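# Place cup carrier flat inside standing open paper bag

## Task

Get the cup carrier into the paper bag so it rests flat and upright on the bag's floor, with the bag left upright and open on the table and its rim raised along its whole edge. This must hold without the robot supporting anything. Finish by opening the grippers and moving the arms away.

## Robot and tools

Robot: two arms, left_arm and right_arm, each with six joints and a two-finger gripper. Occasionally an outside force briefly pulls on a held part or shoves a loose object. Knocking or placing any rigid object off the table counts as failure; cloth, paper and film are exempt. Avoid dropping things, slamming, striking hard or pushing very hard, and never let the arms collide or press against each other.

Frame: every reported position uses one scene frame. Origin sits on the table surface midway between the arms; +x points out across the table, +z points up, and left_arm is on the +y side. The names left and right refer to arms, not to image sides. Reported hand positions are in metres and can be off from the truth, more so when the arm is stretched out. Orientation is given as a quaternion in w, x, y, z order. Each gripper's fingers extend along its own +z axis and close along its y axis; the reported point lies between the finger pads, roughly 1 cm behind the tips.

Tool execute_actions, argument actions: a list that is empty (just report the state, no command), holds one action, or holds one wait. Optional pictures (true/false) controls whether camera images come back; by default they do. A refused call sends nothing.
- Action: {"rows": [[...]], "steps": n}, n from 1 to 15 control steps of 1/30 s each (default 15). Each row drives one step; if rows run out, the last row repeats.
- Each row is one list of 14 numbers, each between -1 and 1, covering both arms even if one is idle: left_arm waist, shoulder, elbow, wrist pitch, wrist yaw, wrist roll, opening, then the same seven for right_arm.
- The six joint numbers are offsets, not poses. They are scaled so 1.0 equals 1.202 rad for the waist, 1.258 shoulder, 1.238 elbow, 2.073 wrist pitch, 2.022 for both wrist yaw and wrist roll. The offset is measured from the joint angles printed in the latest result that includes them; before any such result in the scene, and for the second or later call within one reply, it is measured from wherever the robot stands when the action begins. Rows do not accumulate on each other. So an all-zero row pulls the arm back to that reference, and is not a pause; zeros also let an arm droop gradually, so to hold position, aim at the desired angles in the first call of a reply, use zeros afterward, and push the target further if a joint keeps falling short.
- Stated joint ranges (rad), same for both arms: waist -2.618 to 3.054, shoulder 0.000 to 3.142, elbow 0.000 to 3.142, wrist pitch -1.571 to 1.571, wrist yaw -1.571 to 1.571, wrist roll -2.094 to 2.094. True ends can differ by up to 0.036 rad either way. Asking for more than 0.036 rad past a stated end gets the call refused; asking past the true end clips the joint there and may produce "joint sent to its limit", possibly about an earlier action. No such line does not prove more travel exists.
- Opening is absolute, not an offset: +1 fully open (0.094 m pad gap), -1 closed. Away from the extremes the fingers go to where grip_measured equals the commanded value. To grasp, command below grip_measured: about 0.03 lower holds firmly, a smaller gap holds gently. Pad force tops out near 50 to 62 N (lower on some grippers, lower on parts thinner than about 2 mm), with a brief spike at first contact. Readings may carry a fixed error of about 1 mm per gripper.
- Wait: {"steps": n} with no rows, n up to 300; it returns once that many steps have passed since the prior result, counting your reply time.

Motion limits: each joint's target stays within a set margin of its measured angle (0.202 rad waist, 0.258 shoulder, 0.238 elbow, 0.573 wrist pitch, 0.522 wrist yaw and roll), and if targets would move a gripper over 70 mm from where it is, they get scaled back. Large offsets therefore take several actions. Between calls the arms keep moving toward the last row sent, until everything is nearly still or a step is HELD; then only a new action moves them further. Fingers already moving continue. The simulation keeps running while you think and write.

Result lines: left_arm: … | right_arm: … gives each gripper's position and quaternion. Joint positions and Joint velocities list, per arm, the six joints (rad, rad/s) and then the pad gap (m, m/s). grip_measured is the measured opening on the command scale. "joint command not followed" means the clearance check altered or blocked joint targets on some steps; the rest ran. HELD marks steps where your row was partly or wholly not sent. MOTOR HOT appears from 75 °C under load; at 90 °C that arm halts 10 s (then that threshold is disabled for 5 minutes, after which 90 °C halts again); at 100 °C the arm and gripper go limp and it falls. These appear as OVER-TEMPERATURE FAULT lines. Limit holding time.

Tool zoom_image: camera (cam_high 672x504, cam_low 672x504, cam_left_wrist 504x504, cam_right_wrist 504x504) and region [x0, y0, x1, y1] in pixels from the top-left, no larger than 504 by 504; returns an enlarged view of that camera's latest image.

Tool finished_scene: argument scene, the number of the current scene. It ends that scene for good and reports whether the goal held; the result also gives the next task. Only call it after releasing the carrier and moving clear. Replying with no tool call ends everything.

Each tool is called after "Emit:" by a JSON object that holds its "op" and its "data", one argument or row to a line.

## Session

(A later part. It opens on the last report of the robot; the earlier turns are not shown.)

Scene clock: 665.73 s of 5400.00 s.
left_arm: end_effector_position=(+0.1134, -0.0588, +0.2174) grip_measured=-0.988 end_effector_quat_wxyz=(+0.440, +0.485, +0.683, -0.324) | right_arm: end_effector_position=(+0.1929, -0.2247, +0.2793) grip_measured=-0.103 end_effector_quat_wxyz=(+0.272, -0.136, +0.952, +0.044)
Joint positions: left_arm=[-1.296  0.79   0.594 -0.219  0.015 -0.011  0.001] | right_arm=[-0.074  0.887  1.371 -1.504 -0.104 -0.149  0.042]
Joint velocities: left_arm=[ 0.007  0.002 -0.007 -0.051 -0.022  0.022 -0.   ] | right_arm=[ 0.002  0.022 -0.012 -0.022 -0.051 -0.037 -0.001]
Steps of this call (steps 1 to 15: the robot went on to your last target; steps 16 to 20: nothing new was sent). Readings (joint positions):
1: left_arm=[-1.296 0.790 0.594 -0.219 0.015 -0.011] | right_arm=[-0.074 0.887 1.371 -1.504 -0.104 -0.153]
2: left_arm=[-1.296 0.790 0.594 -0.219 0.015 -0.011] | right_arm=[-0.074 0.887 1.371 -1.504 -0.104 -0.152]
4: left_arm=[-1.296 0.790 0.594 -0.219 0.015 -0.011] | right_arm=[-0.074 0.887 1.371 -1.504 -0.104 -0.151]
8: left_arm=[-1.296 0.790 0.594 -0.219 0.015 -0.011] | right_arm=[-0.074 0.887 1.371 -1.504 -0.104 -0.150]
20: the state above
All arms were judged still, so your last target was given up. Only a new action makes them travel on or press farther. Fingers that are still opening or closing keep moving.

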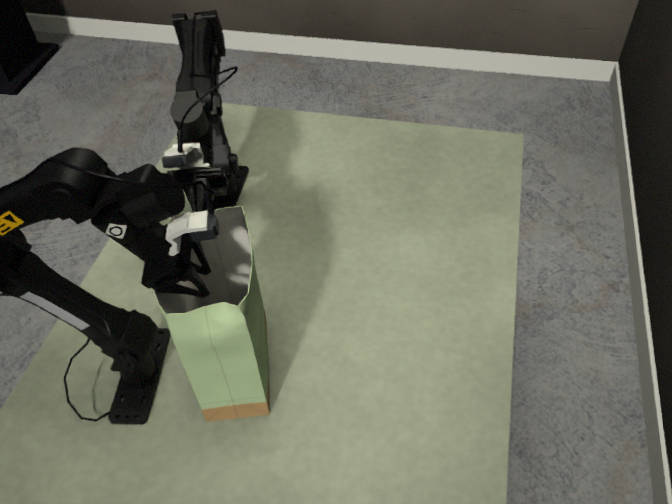

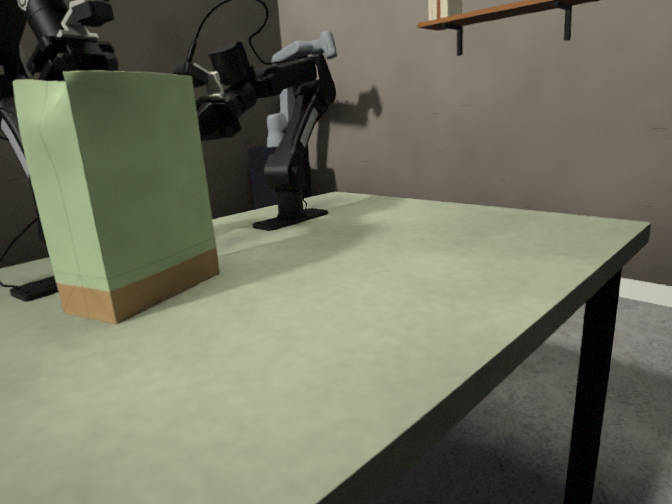

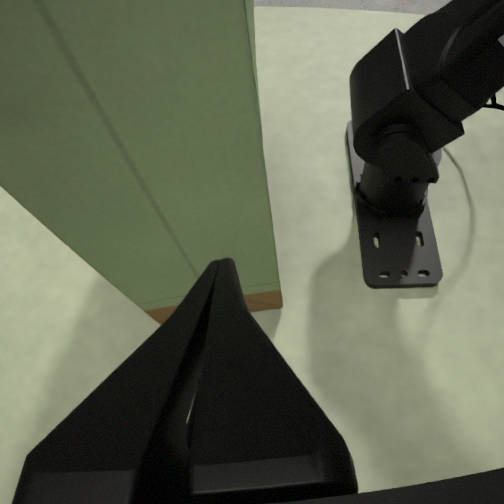

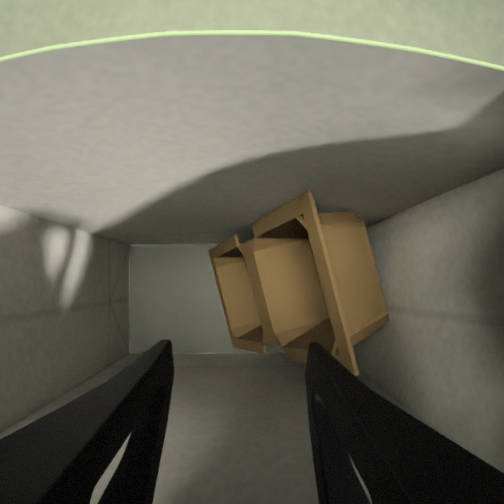

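Emit:
{"op": "execute_actions", "data": {
  "actions": [
    {"rows":[[0.1,0,0,0,0,0,-1,-0.01,0.03,0.02,0,0,0,-0.1],[0.2,0,0,0,0,0,-1,-0.02,0.06,0.03,0,0.01,-0.01,-0.1],[0.3,0,0,0,0,0,-1,-0.03,0.09,0.04,-0.01,0.02,-0.03,-0.1],[0.4,0,0,0,0,0,-1,-0.05,0.12,0.05,-0.01,0.03,-0.04,-0.1],[0.5,0,0,0,0,0,-1,-0.07,0.15,0.06,-0.02,0.04,-0.06,-0.1],[0.6,0,0,0,0,0,-1,-0.09,0.18,0.07,-0.02,0.05,-0.07,-0.1],[0.7,0,0,0,0,0,-1,-0.11,0.21,0.08,-0.02,0.05,-0.08,-0.1],[0.8,0,0,0,0,0,-1,-0.13,0.24,0.09,-0.02,0.05,-0.1,-0.1],[0.8,0,0,0,0,0,-1,-0.15,0.26,0.1,-0.02,0.05,-0.1,-0.1],[0.8,0,0,0,0,0,-1,-0.16,0.275,0.105,-0.02,0.05,-0.1,-0.1]]}
  ],
  "pictures": false
}}

Emit:
{"op": "execute_actions", "data": {
  "actions": [
    {"steps":15}
  ]
}}

Emit:
{"op": "zoom_image", "data": {
  "camera": "cam_high",
  "region": [90,170,330,430]
}}

Scene clock: 700.60 s of 5400.00 s.
left_arm: end_effector_position=(+0.3133, +0.1512, +0.2174) grip_measured=-0.988 end_effector_quat_wxyz=(+0.541, +0.114, +0.829, -0.080) | right_arm: end_effector_position=(+0.2507, -0.2756, +0.2398) grip_measured=-0.103 end_effector_quat_wxyz=(+0.129, -0.122, +0.984, -0.018)
Joint positions: left_arm=[-0.343  0.79   0.594 -0.219  0.001 -0.01   0.001] | right_arm=[-0.256  1.247  1.462 -1.524 -0.016 -0.322  0.042]
Joint velocities: left_arm=[ 0.379  0.002 -0.002 -0.037 -0.051 -0.081 -0.   ] | right_arm=[-0.007 -0.002  0.095 -0.095  0.037 -0.154  0.   ]
Steps of this call (steps 1 to 90: nothing new was sent; then 31.37 s passed at rest; steps 91 to 105: all 15 steps of this action). Readings (joint positions):
91: left_arm=[-1.278 0.790 0.594 -0.219 0.026 -0.010] | right_arm=[-0.074 0.890 1.371 -1.504 -0.104 -0.148]
92: left_arm=[-1.225 0.790 0.594 -0.219 0.035 -0.010] | right_arm=[-0.077 0.898 1.374 -1.507 -0.103 -0.150]
94: left_arm=[-1.076 0.790 0.594 -0.219 0.031 -0.010] | right_arm=[-0.096 0.945 1.395 -1.516 -0.092 -0.171]
98: left_arm=[-0.773 0.790 0.594 -0.219 0.023 -0.010] | right_arm=[-0.181 1.106 1.441 -1.523 -0.049 -0.246]
105: the state above

Scene clock: 701.10 s of 5400.00 s.
left_arm: end_effector_position=(+0.3137, +0.1524, +0.2174) grip_measured=-0.988 end_effector_quat_wxyz=(+0.541, +0.113, +0.830, -0.080) | right_arm: end_effector_position=(+0.2502, -0.2764, +0.2418) grip_measured=-0.103 end_effector_quat_wxyz=(+0.130, -0.132, +0.982, -0.022)
Joint positions: left_arm=[-0.336  0.79   0.594 -0.219  0.005 -0.01   0.001] | right_arm=[-0.256  1.247  1.471 -1.53  -0.012 -0.342  0.042]
Joint velocities: left_arm=[-0.012 -0.007  0.007 -0.022 -0.051 -0.051  0.001] | right_arm=[-0.007  0.007  0.002  0.022  0.037 -0.051 -0.001]
Steps of this call (steps 1 to 15: the robot went on to your last target). Readings (joint positions):
1: left_arm=[-0.337 0.790 0.594 -0.219 0.001 -0.010] | right_arm=[-0.256 1.247 1.466 -1.528 -0.015 -0.326]
2: left_arm=[-0.336 0.790 0.594 -0.219 0.001 -0.010] | right_arm=[-0.256 1.247 1.468 -1.528 -0.014 -0.329]
4: left_arm=[-0.336 0.790 0.594 -0.219 0.003 -0.010] | right_arm=[-0.256 1.247 1.471 -1.529 -0.013 -0.334]
8: left_arm=[-0.336 0.790 0.594 -0.219 0.005 -0.010] | right_arm=[-0.256 1.247 1.471 -1.529 -0.012 -0.339]
15: the state above

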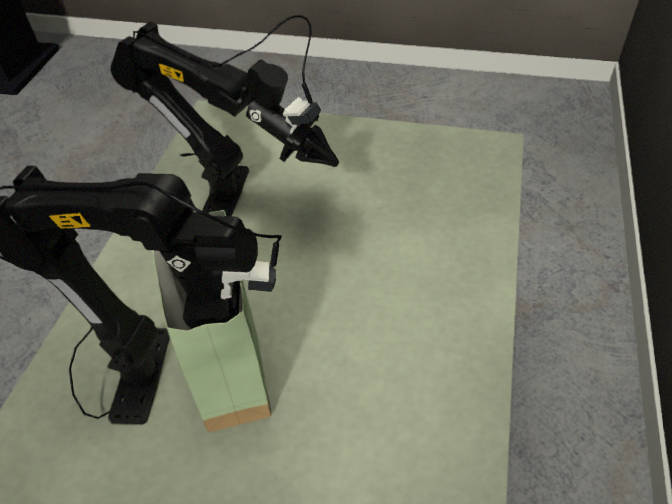

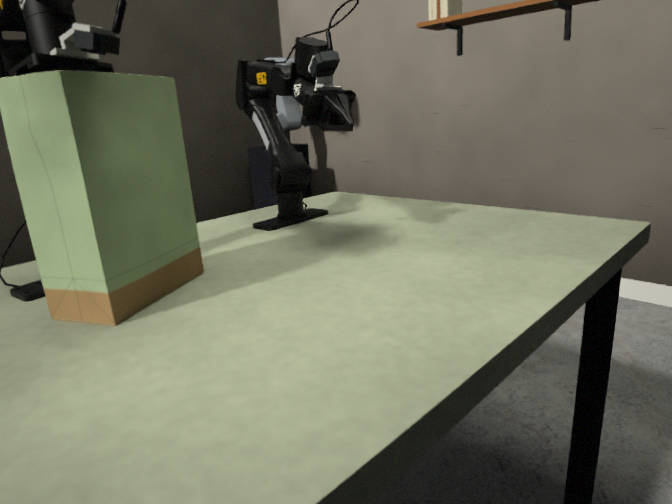

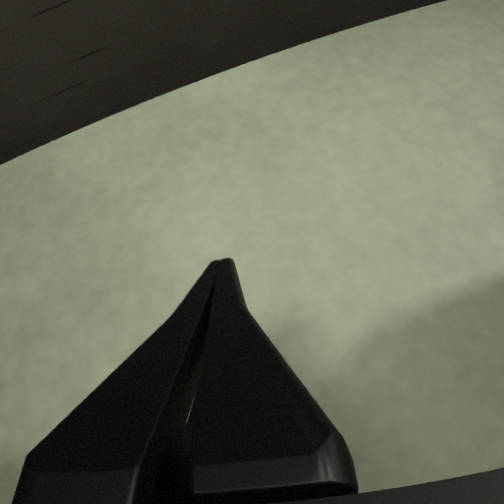

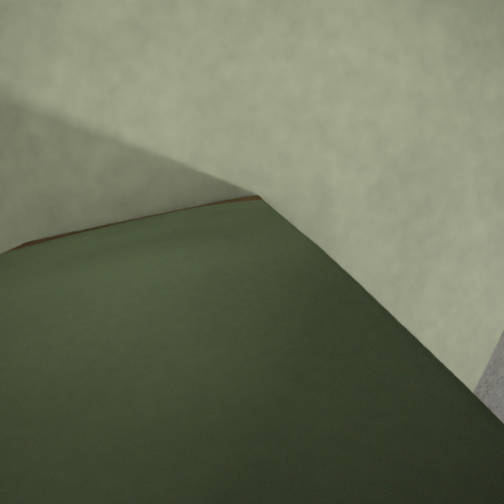

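Region (90, 170, 330, 430) of cam_high's 672x504 image, scaled by 1.938, with more detail than that image has; it fills the left 465 columns of this view, and the rest is white.

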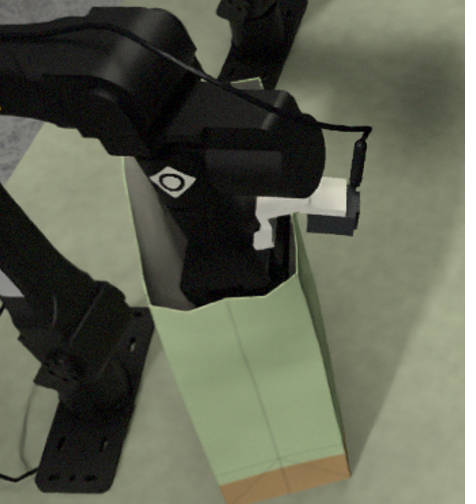

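Emit:
{"op": "execute_actions", "data": {
  "actions": [
    {"rows":[[0,-0.04,0.02,0,0,0,-1,0,-0.04,0.02,-0.01,0,0,-0.4],[0,-0.04,0.02,0,0,0,-1,0,-0.06,0.05,-0.01,0,0,-0.4],[0,0,0,0,0,0,-1,0,-0.07,0.08,-0.01,0,0,-0.4],[0,0,0,0,0,0,-1,0,-0.075,0.11,-0.01,0,0.03,-0.4]]}
  ]
}}

Scene clock: 721.50 s of 5400.00 s.
left_arm: end_effector_position=(+0.3128, +0.1526, +0.2192) grip_measured=-0.988 end_effector_quat_wxyz=(+0.543, +0.113, +0.828, -0.081) | right_arm: end_effector_position=(+0.2458, -0.2760, +0.2969) grip_measured=-0.397 end_effector_quat_wxyz=(+0.230, -0.107, +0.966, -0.037)
Joint positions: left_arm=[-0.336  0.782  0.594 -0.22   0.006 -0.01   0.001] | right_arm=[-0.256  1.154  1.592 -1.539 -0.012 -0.295  0.028]
Joint velocities: left_arm=[ 0.017 -0.002  0.007 -0.007  0.007 -0.081  0.   ] | right_arm=[-0.007  0.002  0.002 -0.007 -0.051  0.022 -0.001]
Steps of this call (steps 1 to 15: the robot went on to your last target; steps 16 to 90: nothing new was sent; then 16.90 s passed at rest; steps 91 to 105: all 15 steps of this action). Readings (joint positions):
91: left_arm=[-0.336 0.787 0.594 -0.219 0.006 -0.010] | right_arm=[-0.256 1.245 1.471 -1.530 -0.012 -0.342]
92: left_arm=[-0.336 0.781 0.594 -0.222 0.006 -0.010] | right_arm=[-0.256 1.239 1.473 -1.531 -0.012 -0.342]
94: left_arm=[-0.336 0.780 0.594 -0.218 0.006 -0.010] | right_arm=[-0.256 1.219 1.506 -1.538 -0.012 -0.335]
98: left_arm=[-0.336 0.782 0.594 -0.220 0.006 -0.010] | right_arm=[-0.256 1.166 1.586 -1.539 -0.012 -0.308]
105: the state above

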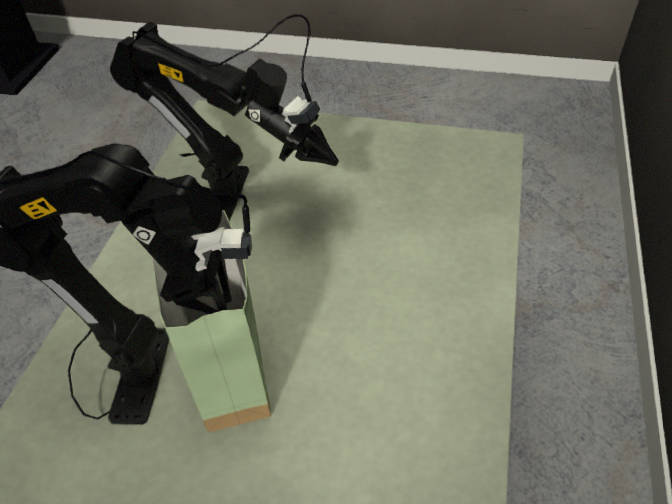

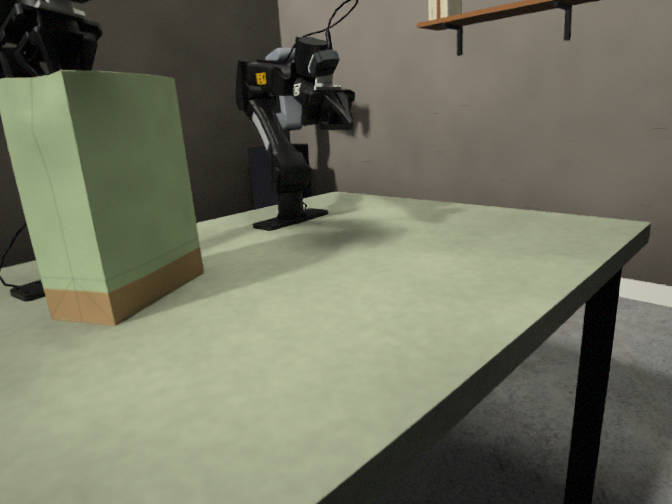

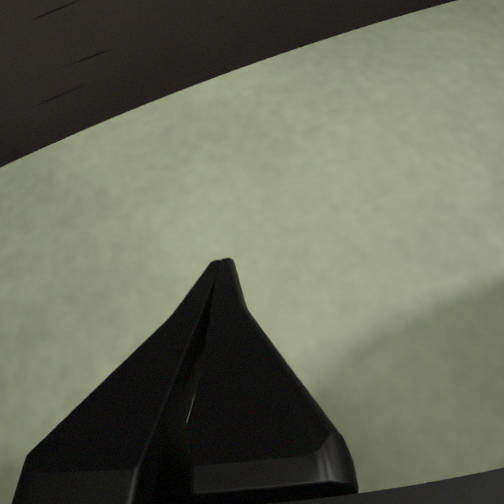

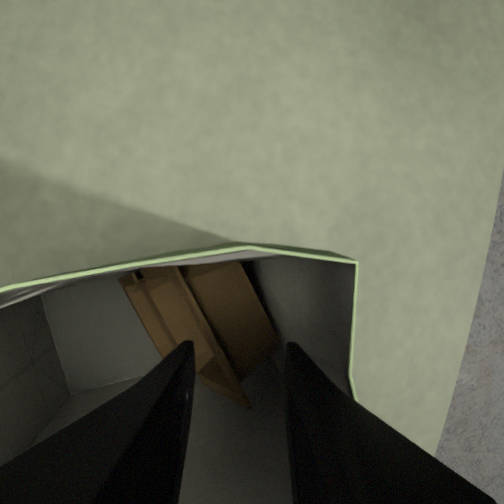

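Emit:
{"op": "execute_actions", "data": {
  "actions": [
    {"rows":[[0,0,-0.0,0,0,0,-1,0.02,-0.06,-0.02,0,0,0,-0.4],[0,0,0,0,0,0,-1,0.04,-0.12,-0.04,0,0,0,-0.4],[0,0,0,0,0,0,-1,0.05,-0.18,-0.07,0,0,0,-0.4],[0,0,0,0,0,0,-1,0.05,-0.22,-0.11,0,0,0,-0.4]]}
  ]
}}

Scene clock: 730.63 s of 5400.00 s.
left_arm: end_effector_position=(+0.3128, +0.1526, +0.2192) grip_measured=-0.988 end_effector_quat_wxyz=(+0.543, +0.113, +0.828, -0.081) | right_arm: end_effector_position=(+0.1876, -0.2638, +0.3088) grip_measured=-0.397 end_effector_quat_wxyz=(+0.310, -0.126, +0.941, -0.045)
Joint positions: left_arm=[-0.336  0.782  0.594 -0.22   0.006 -0.01   0.001] | right_arm=[-0.207  0.864  1.472 -1.541 -0.011 -0.291  0.028]
Joint velocities: left_arm=[-0.012  0.002 -0.007 -0.037  0.022 -0.022  0.   ] | right_arm=[-0.027 -0.007 -0.007  0.066  0.022 -0.066  0.   ]
Steps of this call (steps 1 to 15: the robot went on to your last target; steps 16 to 90: nothing new was sent; then 5.63 s passed at rest; steps 91 to 105: all 15 steps of this action). Readings (joint positions):
91: left_arm=[-0.336 0.782 0.594 -0.220 0.006 -0.010] | right_arm=[-0.254 1.148 1.589 -1.536 -0.011 -0.291]
92: left_arm=[-0.336 0.782 0.594 -0.220 0.006 -0.010] | right_arm=[-0.245 1.128 1.576 -1.528 -0.010 -0.291]
94: left_arm=[-0.336 0.782 0.594 -0.220 0.006 -0.010] | right_arm=[-0.218 1.038 1.518 -1.513 -0.011 -0.291]
98: left_arm=[-0.336 0.782 0.594 -0.220 0.006 -0.010] | right_arm=[-0.208 0.872 1.480 -1.539 -0.011 -0.291]
105: the state above

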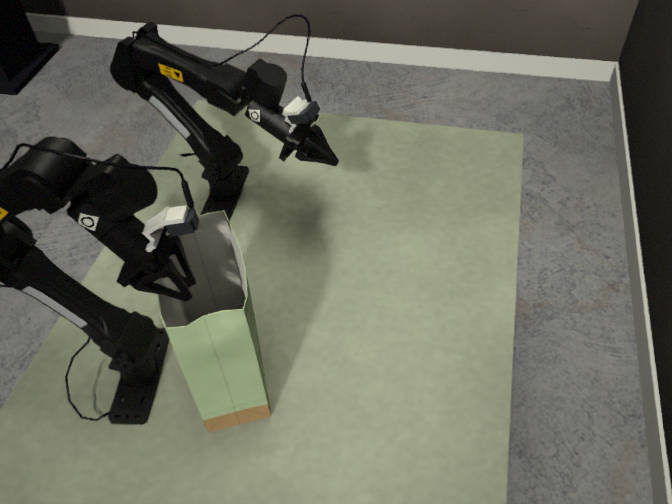

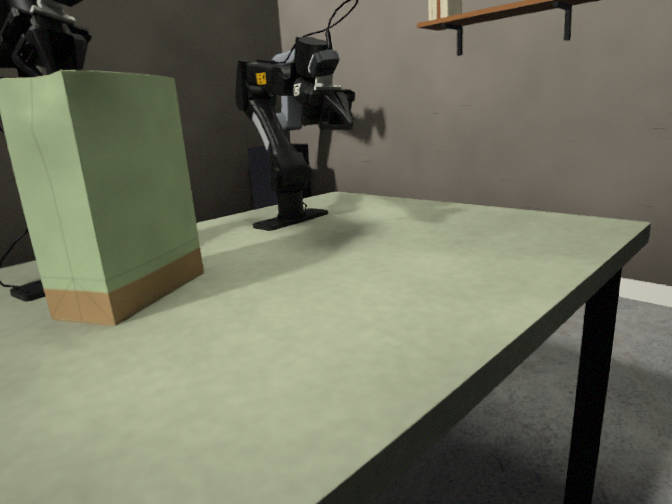

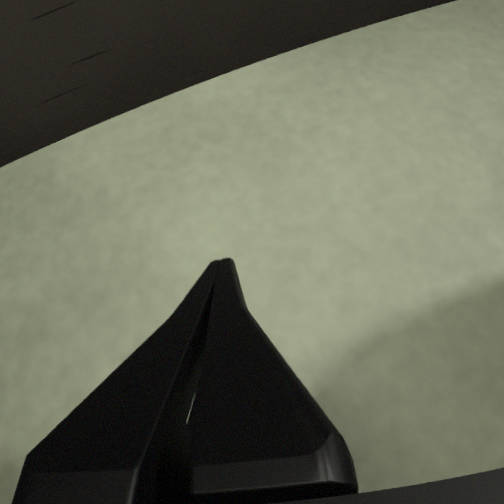

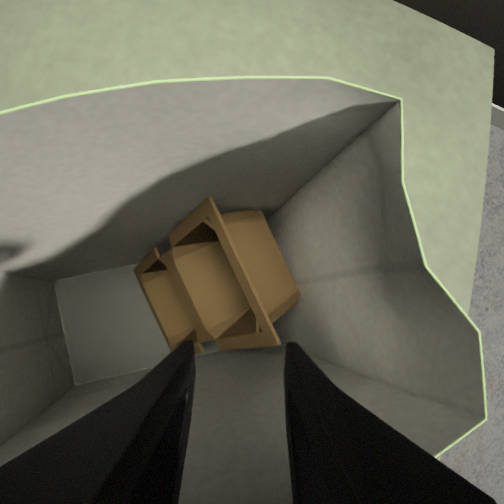

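Emit:
{"op": "execute_actions", "data": {
  "actions": [
    {"rows":[[0,0,0,0,0,0,-1,0,0.04,0.01,0,0,0,-1],[0,0,0,0,0,0,-1,0,0.07,0.01,0,0,0,-1],[0,0,0,0,0,0,-1,0,0.1,0.01,0,0,0,-1],[0,0,0,0,0,0,-1,0,0.13,0.01,0,0,0,-1],[0,0,0,0,0,0,-1,0,0.16,0,0,0,0,-1],[0,0,0,0,0,0,-1,0,0.18,-0.01,0,0,0,-1],[0,0,0,0,0,0,-1,0,0.2,-0.02,0,0,0,-1],[0,0,0,0,0,0,-1,0,0.22,-0.03,0,0,0,-1],[0,0,0,0,0,0,-1,0,0.24,-0.04,0,0,0,-1],[0,0,0,0,0,0,-1,0,0.26,-0.05,0,0,0,-1],[0,0,0,0,0,0,-1,0,0.28,-0.06,0,0,0,-1],[0,0,0,0,0,0,-1,0,0.3,-0.06,0,0,0,-1],[0,0,0,0,0,0,-1,0,0.32,-0.06,0,0,0,-1],[0,0,0,0,0,0,-1,0,0.34,-0.06,0,0,0,-1],[0,0,0,0,0,0,-1,0,0.36,-0.06,0,0,0,-1]]}
  ],
  "pictures": false
}}

Emit:
{"op": "execute_actions", "data": {
  "actions": [
    {"steps":15}
  ]
}}

Scene clock: 754.60 s of 5400.00 s.
left_arm: end_effector_position=(+0.3128, +0.1526, +0.2192) grip_measured=-0.988 end_effector_quat_wxyz=(+0.543, +0.113, +0.828, -0.081) | right_arm: end_effector_position=(+0.2436, -0.2653, +0.2199) grip_measured=-0.997 end_effector_quat_wxyz=(+0.088, -0.131, +0.987, -0.009)
Joint positions: left_arm=[-0.336  0.782  0.594 -0.22   0.006 -0.01   0.001] | right_arm=[-0.207  1.27   1.411 -1.536 -0.011 -0.291  0.   ]
Joint velocities: left_arm=[-0.017  0.012  0.017  0.007 -0.095 -0.022 -0.   ] | right_arm=[ 0.012  0.662  0.007 -0.007 -0.022 -0.022  0.   ]
Steps of this call (steps 1 to 15: the robot went on to your last target; steps 16 to 90: nothing new was sent; then 20.47 s passed at rest; steps 91 to 105: all 15 steps of this action). Readings (joint positions):
91: left_arm=[-0.336 0.782 0.594 -0.220 0.006 -0.010] | right_arm=[-0.207 0.868 1.472 -1.542 -0.011 -0.291]
92: left_arm=[-0.336 0.782 0.594 -0.220 0.006 -0.010] | right_arm=[-0.207 0.878 1.472 -1.542 -0.011 -0.291]
94: left_arm=[-0.336 0.782 0.594 -0.220 0.006 -0.010] | right_arm=[-0.207 0.925 1.472 -1.544 -0.011 -0.291]
98: left_arm=[-0.336 0.782 0.594 -0.220 0.006 -0.010] | right_arm=[-0.207 1.084 1.468 -1.540 -0.011 -0.291]
105: the state above

Scene clock: 755.10 s of 5400.00 s.
left_arm: end_effector_position=(+0.3128, +0.1526, +0.2192) grip_measured=-0.988 end_effector_quat_wxyz=(+0.543, +0.113, +0.828, -0.081) | right_arm: end_effector_position=(+0.2484, -0.2655, +0.2100) grip_measured=-0.997 end_effector_quat_wxyz=(+0.063, -0.131, +0.989, -0.005)
Joint positions: left_arm=[-0.336  0.782  0.594 -0.22   0.006 -0.01   0.001] | right_arm=[-0.207  1.32   1.411 -1.535 -0.011 -0.291  0.   ]
Joint velocities: left_arm=[-0.007  0.007 -0.017 -0.066 -0.007 -0.007  0.   ] | right_arm=[ 0.012 -0.007 -0.017  0.066 -0.037 -0.007 -0.001]
Steps of this call (steps 1 to 15: the robot went on to your last target). Readings (joint positions):
1: left_arm=[-0.336 0.782 0.594 -0.220 0.006 -0.010] | right_arm=[-0.207 1.291 1.411 -1.536 -0.011 -0.291]
2: left_arm=[-0.336 0.782 0.594 -0.220 0.006 -0.010] | right_arm=[-0.207 1.307 1.411 -1.536 -0.011 -0.291]
4: left_arm=[-0.336 0.782 0.594 -0.220 0.006 -0.010] | right_arm=[-0.207 1.320 1.411 -1.535 -0.011 -0.291]
8: left_arm=[-0.336 0.782 0.594 -0.220 0.006 -0.010] | right_arm=[-0.207 1.320 1.411 -1.535 -0.011 -0.291]
15: the state above

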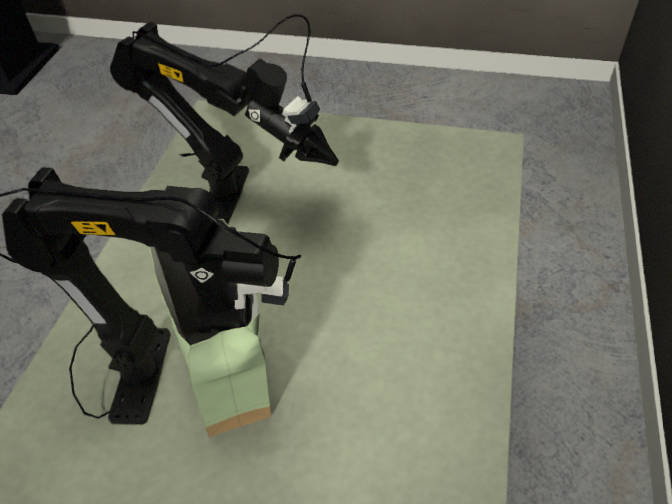

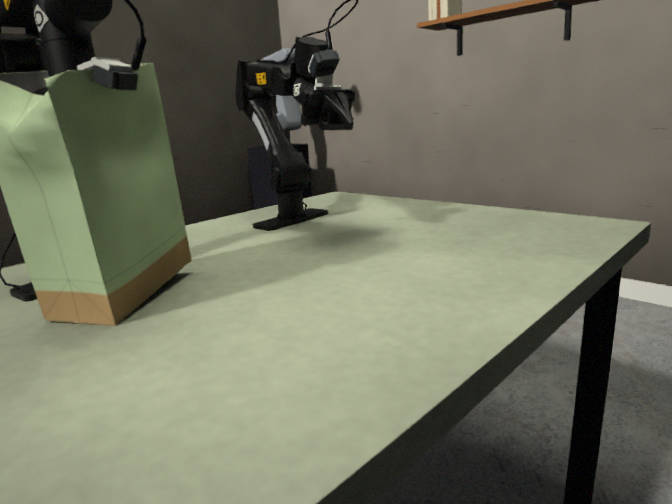

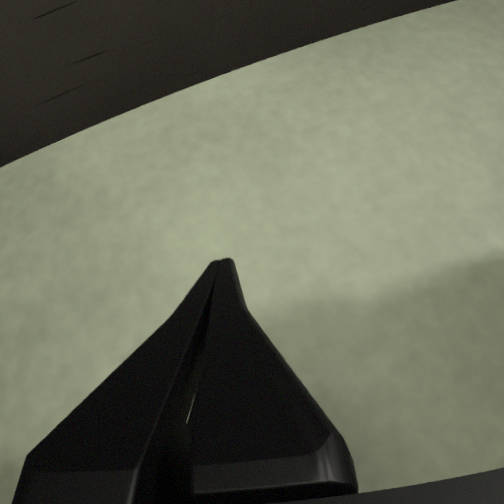

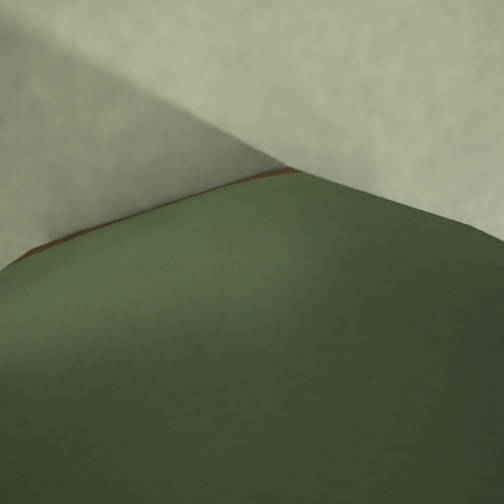

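Emit:
{"op": "execute_actions", "data": {
  "actions": [
    {"rows":[[0,0,0,0,0,0,-1,0,-0.07,0.07,0,0,0,-1],[0,0,0,0,0,0,-1,0,-0.14,0.14,0,0,0,-1],[0,0,0,0,0,0,-1,0,-0.2,0.18,0,0,0,-1],[0,0,0,0,0,0,-1,0,-0.27,0.18,0,0,0,-1],[0,0,0,0,0,0,-1,0,-0.36,0.1,0,0,0,-1]],"steps":15}
  ]
}}

Emit:
{"op": "execute_actions", "data": {
  "actions": [
    {"steps":20}
  ]
}}

Scene clock: 787.23 s of 5400.00 s.
left_arm: end_effector_position=(+0.3128, +0.1526, +0.2192) grip_measured=-0.988 end_effector_quat_wxyz=(+0.543, +0.113, +0.828, -0.081) | right_arm: end_effector_position=(+0.1852, -0.2637, +0.3373) grip_measured=-0.997 end_effector_quat_wxyz=(+0.361, -0.124, +0.923, -0.053)
Joint positions: left_arm=[-0.336  0.782  0.594 -0.22   0.006 -0.01   0.001] | right_arm=[-0.207  0.841  1.544 -1.526 -0.011 -0.291  0.   ]
Joint velocities: left_arm=[-0.007 -0.017 -0.017  0.022  0.022 -0.022 -0.   ] | right_arm=[ 0.012  0.212 -0.007 -0.022  0.007 -0.022  0.   ]
Steps of this call (steps 1 to 15: the robot went on to your last target; steps 16 to 90: nothing new was sent; then 28.63 s passed at rest; steps 91 to 105: all 15 steps of this action). Readings (joint positions):
91: left_arm=[-0.336 0.782 0.594 -0.220 0.006 -0.010] | right_arm=[-0.207 1.314 1.416 -1.535 -0.011 -0.291]
92: left_arm=[-0.336 0.782 0.594 -0.220 0.006 -0.010] | right_arm=[-0.207 1.300 1.433 -1.535 -0.011 -0.291]
94: left_arm=[-0.336 0.782 0.594 -0.220 0.006 -0.010] | right_arm=[-0.207 1.239 1.488 -1.528 -0.011 -0.291]
98: left_arm=[-0.336 0.782 0.594 -0.220 0.006 -0.010] | right_arm=[-0.207 0.974 1.509 -1.505 -0.011 -0.291]
105: the state above

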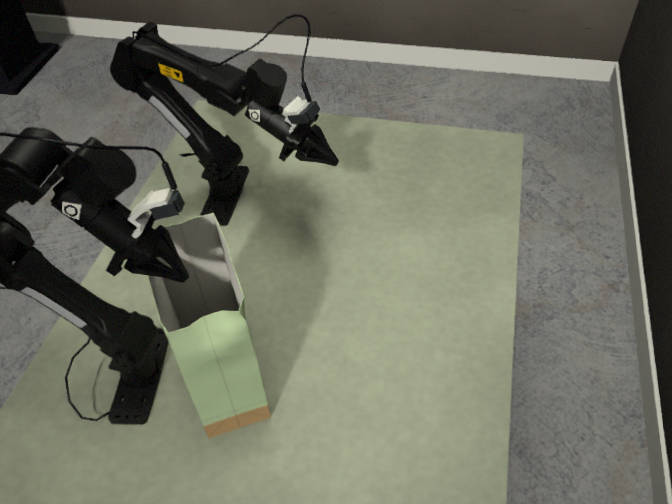

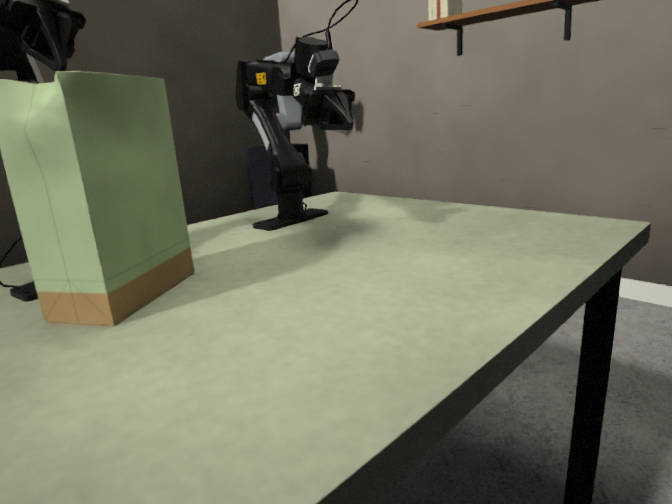

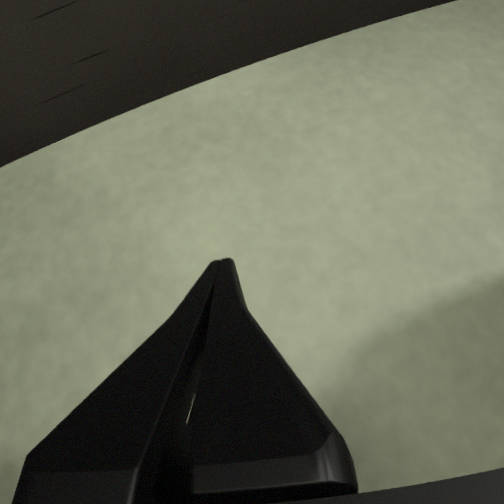

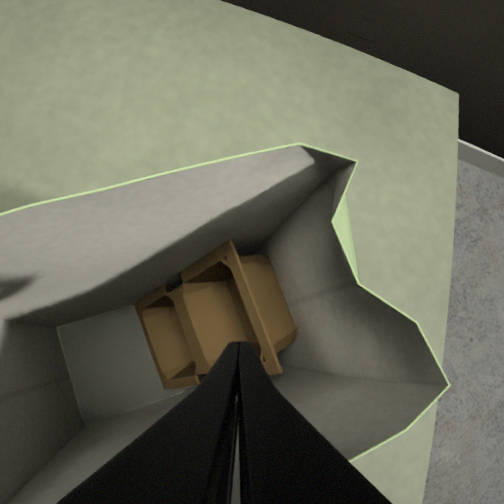

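Scene clock: 787.90 s of 5400.00 s.
left_arm: end_effector_position=(+0.3128, +0.1526, +0.2192) grip_measured=-0.988 end_effector_quat_wxyz=(+0.543, +0.113, +0.828, -0.081) | right_arm: end_effector_position=(+0.1889, -0.2638, +0.3348) grip_measured=-0.997 end_effector_quat_wxyz=(+0.353, -0.124, +0.926, -0.052)
Joint positions: left_arm=[-0.336  0.782  0.594 -0.22   0.006 -0.01   0.001] | right_arm=[-0.207  0.858  1.544 -1.526 -0.011 -0.291  0.   ]
Joint velocities: left_arm=[-0.002 -0.002 -0.012 -0.037 -0.081 -0.007 -0.   ] | right_arm=[-0.012  0.002 -0.037 -0.066  0.037  0.11  -0.001]
Steps of this call (steps 1 to 20: the robot went on to your last target). Readings (joint positions):
1: left_arm=[-0.336 0.782 0.594 -0.220 0.006 -0.010] | right_arm=[-0.207 0.848 1.544 -1.526 -0.011 -0.291]
2: left_arm=[-0.336 0.782 0.594 -0.220 0.006 -0.010] | right_arm=[-0.207 0.853 1.544 -1.526 -0.011 -0.291]
4: left_arm=[-0.336 0.782 0.594 -0.220 0.006 -0.010] | right_arm=[-0.207 0.858 1.544 -1.526 -0.011 -0.291]
8: left_arm=[-0.336 0.782 0.594 -0.220 0.006 -0.010] | right_arm=[-0.207 0.858 1.544 -1.526 -0.011 -0.291]
20: the state above

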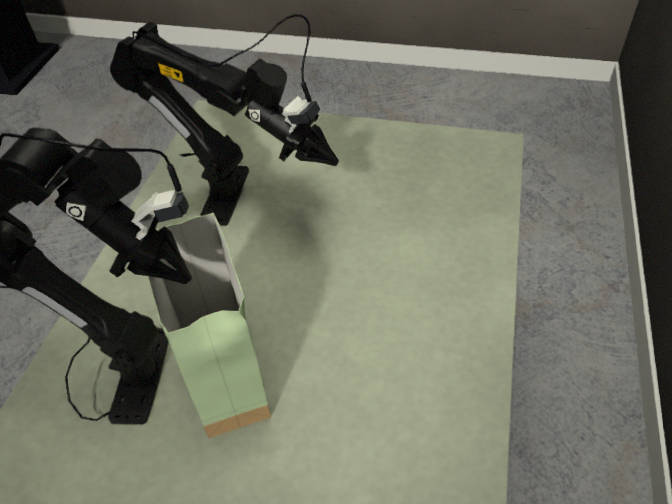

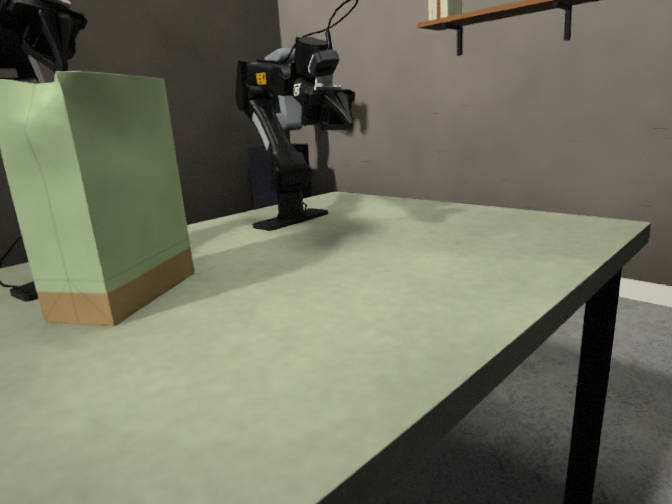

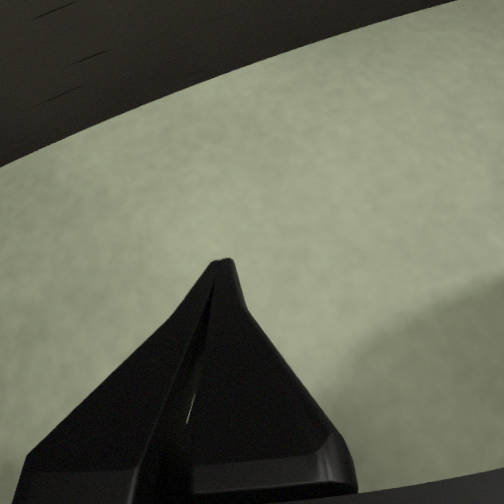

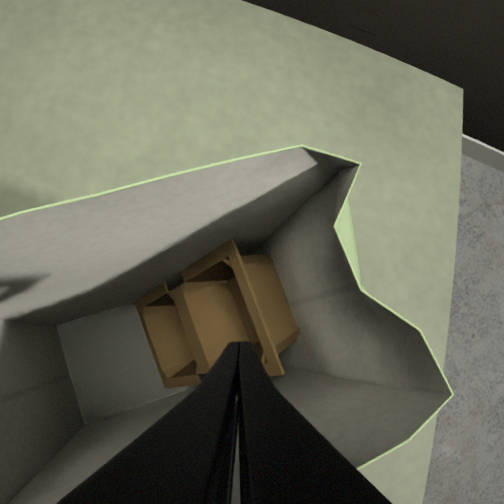

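Emit:
{"op": "execute_actions", "data": {
  "actions": [
    {"rows":[[0,0,0,0,0,0,-1,0.03,0,0.02,0,0.02,-0.1,-1],[0,0,0,0,0,0,-1,0.06,0,0.04,0,0.04,-0.2,-1],[0,0,0,0,0,0,-1,0.09,0,0.04,0,0.06,-0.3,-1],[0,0,0,0,0,0,-1,0.12,0,0.04,0,0.08,-0.4,-1],[0,0,0,0,0,0,-1,0.15,0,0.04,0,0.1,-0.5,-1],[0,0,0,0,0,0,-1,0.18,0,0.04,0,0.12,-0.6,-1],[0,0,0,0,0,0,-1,0.21,0,0.04,0,0.14,-0.7,-1],[0,0,0,0,0,0,-1,0.24,0,0.04,0,0.16,-0.84,-1]],"steps":15}
  ],
  "pictures": false
}}

Emit:
{"op": "execute_actions", "data": {
  "actions": [
    {"steps":20}
  ],
  "pictures": false
}}

Emit:
{"op": "execute_actions", "data": {
  "actions": [
    {"rows":[[0,0,0,0,0,0,-1,0,0.05,0,0,0,0,-1],[0,0,0,0,0,0,-1,0,0.1,0,0,0,0,-1],[0,0,0,0,0,0,-1,0,0.15,0,0,0,0,-1],[0,0,0,0,0,0,-1,0,0.2,0,0,0,0,-1]],"steps":15}
  ]
}}

Scene clock: 829.80 s of 5400.00 s.
left_arm: end_effector_position=(+0.3128, +0.1526, +0.2192) grip_measured=-0.988 end_effector_quat_wxyz=(+0.543, +0.113, +0.828, -0.081) | right_arm: end_effector_position=(+0.1906, -0.2687, +0.3469) grip_measured=-0.997 end_effector_quat_wxyz=(-0.196, +0.721, -0.576, +0.333)
Joint positions: left_arm=[-0.336  0.782  0.594 -0.22   0.006 -0.01   0.001] | right_arm=[ 0.07   0.858  1.567 -1.527  0.275 -1.653  0.   ]
Joint velocities: left_arm=[ 0.027  0.012 -0.012 -0.051  0.022 -0.007 -0.002] | right_arm=[-0.007 -0.007 -0.007 -0.022  0.154 -2.278  0.001]
Steps of this call (steps 1 to 15: the robot went on to your last target; steps 16 to 90: nothing new was sent; then 38.40 s passed at rest; steps 91 to 105: all 15 steps of this action). Readings (joint positions):
91: left_arm=[-0.336 0.782 0.594 -0.220 0.006 -0.010] | right_arm=[-0.202 0.858 1.544 -1.526 -0.004 -0.321]
92: left_arm=[-0.336 0.782 0.594 -0.220 0.006 -0.010] | right_arm=[-0.185 0.858 1.547 -1.527 0.009 -0.385]
94: left_arm=[-0.336 0.782 0.594 -0.220 0.006 -0.010] | right_arm=[-0.127 0.858 1.557 -1.527 0.049 -0.577]
98: left_arm=[-0.336 0.782 0.594 -0.220 0.006 -0.010] | right_arm=[0.014 0.858 1.567 -1.527 0.166 -0.974]
105: the state above

Scene clock: 830.47 s of 5400.00 s.
left_arm: end_effector_position=(+0.3128, +0.1526, +0.2192) grip_measured=-0.988 end_effector_quat_wxyz=(+0.543, +0.113, +0.828, -0.081) | right_arm: end_effector_position=(+0.1908, -0.2737, +0.3480) grip_measured=-0.997 end_effector_quat_wxyz=(-0.129, +0.801, -0.455, +0.368)
Joint positions: left_arm=[-0.336  0.782  0.594 -0.22   0.006 -0.01   0.001] | right_arm=[ 0.07   0.858  1.567 -1.527  0.304 -1.979  0.   ]
Joint velocities: left_arm=[-0.012 -0.022  0.017 -0.007 -0.022 -0.066  0.   ] | right_arm=[-0.012 -0.022  0.017 -0.007 -0.022 -0.037 -0.   ]
Steps of this call (steps 1 to 20: the robot went on to your last target). Readings (joint positions):
1: left_arm=[-0.336 0.782 0.594 -0.220 0.006 -0.010] | right_arm=[0.070 0.858 1.567 -1.527 0.281 -1.720]
2: left_arm=[-0.336 0.782 0.594 -0.220 0.006 -0.010] | right_arm=[0.070 0.858 1.567 -1.527 0.286 -1.773]
4: left_arm=[-0.336 0.782 0.594 -0.220 0.006 -0.010] | right_arm=[0.070 0.858 1.567 -1.527 0.293 -1.849]
8: left_arm=[-0.336 0.782 0.594 -0.220 0.006 -0.010] | right_arm=[0.070 0.858 1.567 -1.527 0.300 -1.928]
20: the state above

Scene clock: 830.97 s of 5400.00 s.
left_arm: end_effector_position=(+0.3128, +0.1526, +0.2192) grip_measured=-0.988 end_effector_quat_wxyz=(+0.543, +0.113, +0.828, -0.081) | right_arm: end_effector_position=(+0.2482, -0.2590, +0.3022) grip_measured=-0.997 end_effector_quat_wxyz=(-0.044, +0.844, -0.456, +0.278)
Joint positions: left_arm=[-0.336  0.782  0.594 -0.22   0.006 -0.01   0.001] | right_arm=[ 0.07   1.129  1.56  -1.511  0.304 -1.979  0.   ]
Joint velocities: left_arm=[-0.007 -0.007  0.002 -0.022 -0.037 -0.066  0.   ] | right_arm=[-0.012 -0.046  0.007 -0.022  0.037  0.007  0.   ]
Steps of this call (steps 1 to 15: all 15 steps of this action). Readings (joint positions):
1: left_arm=[-0.336 0.782 0.594 -0.220 0.006 -0.010] | right_arm=[0.070 0.863 1.567 -1.527 0.304 -1.979]
2: left_arm=[-0.336 0.782 0.594 -0.220 0.006 -0.010] | right_arm=[0.070 0.876 1.567 -1.529 0.304 -1.979]
4: left_arm=[-0.336 0.782 0.594 -0.220 0.006 -0.010] | right_arm=[0.070 0.947 1.571 -1.532 0.304 -1.979]
8: left_arm=[-0.336 0.782 0.594 -0.220 0.006 -0.010] | right_arm=[0.070 1.122 1.567 -1.515 0.304 -1.979]
15: the state above

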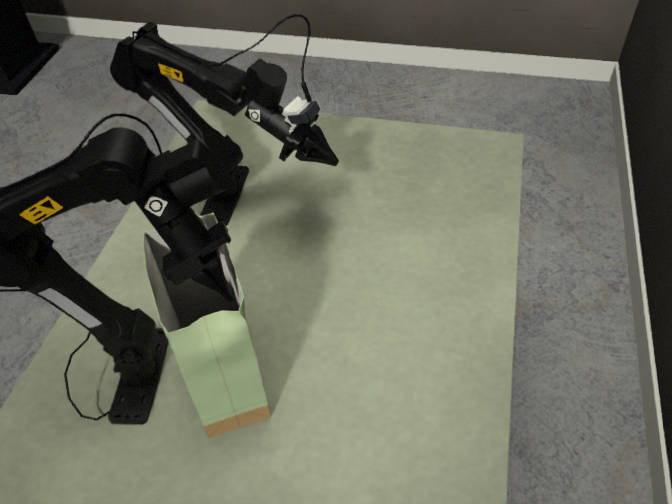

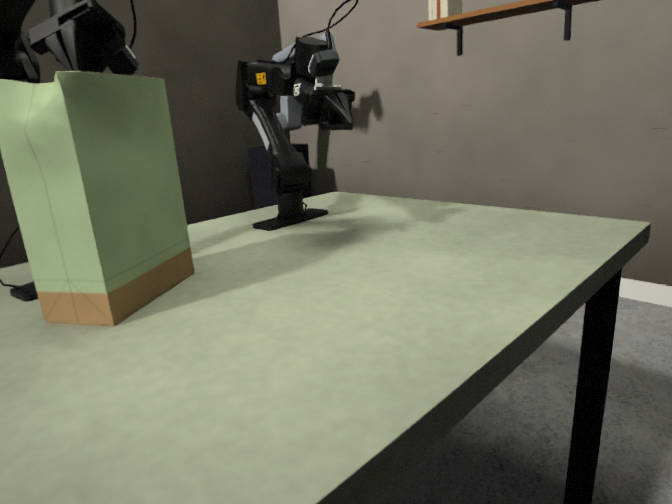

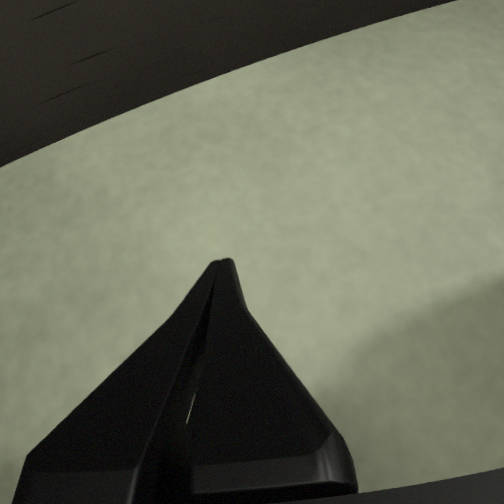

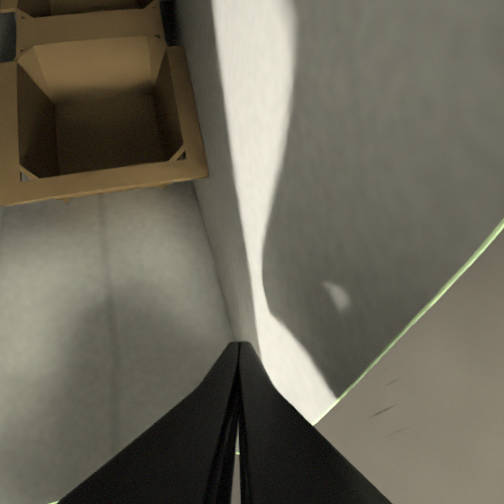

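Emit:
{"op": "execute_actions", "data": {
  "actions": [
    {"rows":[[0,0,0,0,0,0,-1,0.02,-0.02,-0.04,0,0,0,-1],[0,0,0,0,0,0,-1,0.04,-0.03,-0.08,0,0,0,-1],[0,0,0,0,0,0,-1,0.06,-0.03,-0.12,0,0,0,-1],[0,0,0,0,0,0,-1,0.07,-0.03,-0.16,0,0,0,-1],[0,0,0,0,0,0,-1,0.07,-0.02,-0.19,0,0,0,-1]],"steps":15}
  ]
}}

Scene clock: 838.17 s of 5400.00 s.
left_arm: end_effector_position=(+0.3128, +0.1526, +0.2192) grip_measured=-0.988 end_effector_quat_wxyz=(+0.543, +0.113, +0.828, -0.081) | right_arm: end_effector_position=(+0.2269, -0.2498, +0.2357) grip_measured=-0.997 end_effector_quat_wxyz=(+0.016, +0.885, -0.418, +0.205)
Joint positions: left_arm=[-0.336  0.782  0.594 -0.22   0.006 -0.01   0.001] | right_arm=[ 0.144  1.109  1.325 -1.502  0.306 -1.979  0.   ]
Joint velocities: left_arm=[ 0.012 -0.012  0.027  0.007  0.022  0.007 -0.001] | right_arm=[-0.037  0.002  0.002  0.007  0.037  0.037 -0.001]
Steps of this call (steps 1 to 15: the robot went on to your last target; steps 16 to 90: nothing new was sent; then 3.70 s passed at rest; steps 91 to 105: all 15 steps of this action). Readings (joint positions):
91: left_arm=[-0.336 0.782 0.594 -0.220 0.006 -0.010] | right_arm=[0.072 1.127 1.556 -1.509 0.305 -1.979]
92: left_arm=[-0.336 0.782 0.594 -0.220 0.006 -0.010] | right_arm=[0.081 1.121 1.539 -1.503 0.306 -1.979]
94: left_arm=[-0.336 0.782 0.594 -0.220 0.006 -0.010] | right_arm=[0.116 1.104 1.469 -1.499 0.306 -1.979]
98: left_arm=[-0.336 0.782 0.594 -0.220 0.006 -0.010] | right_arm=[0.143 1.107 1.335 -1.502 0.306 -1.979]
105: the state above

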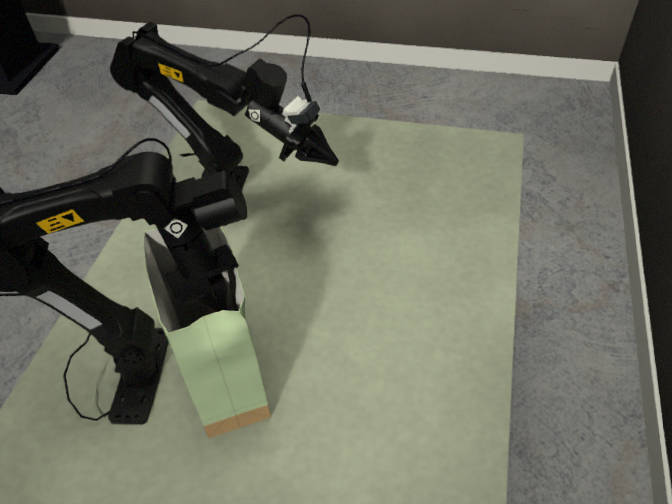

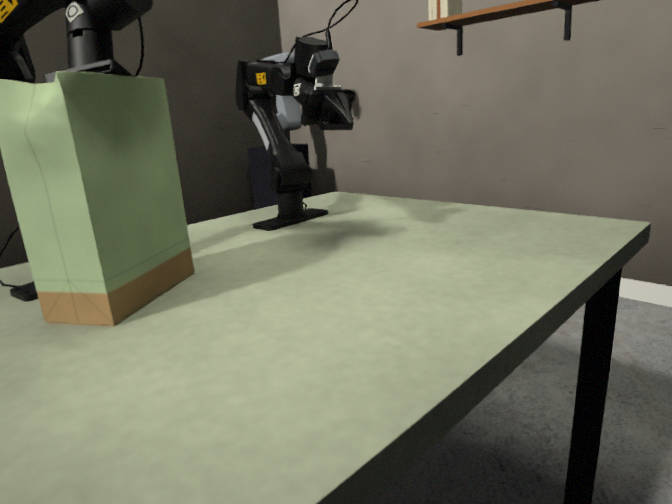

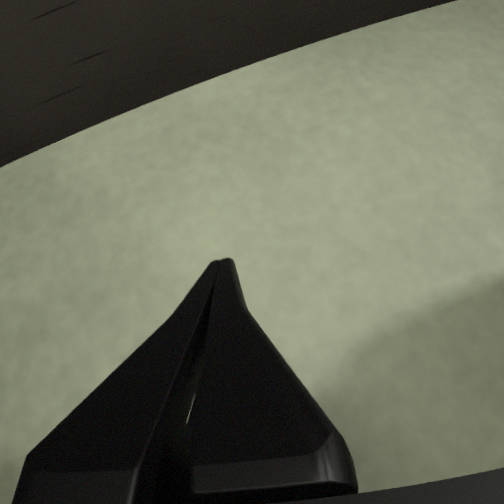

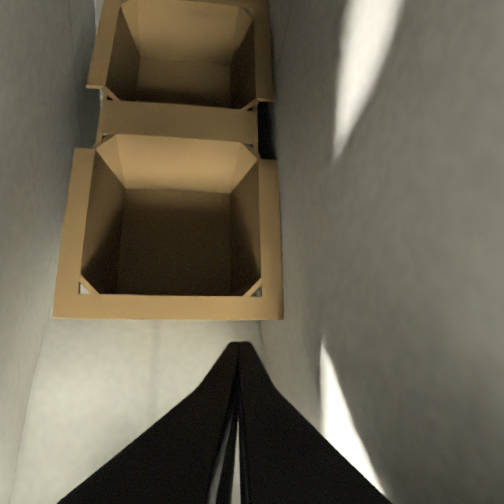

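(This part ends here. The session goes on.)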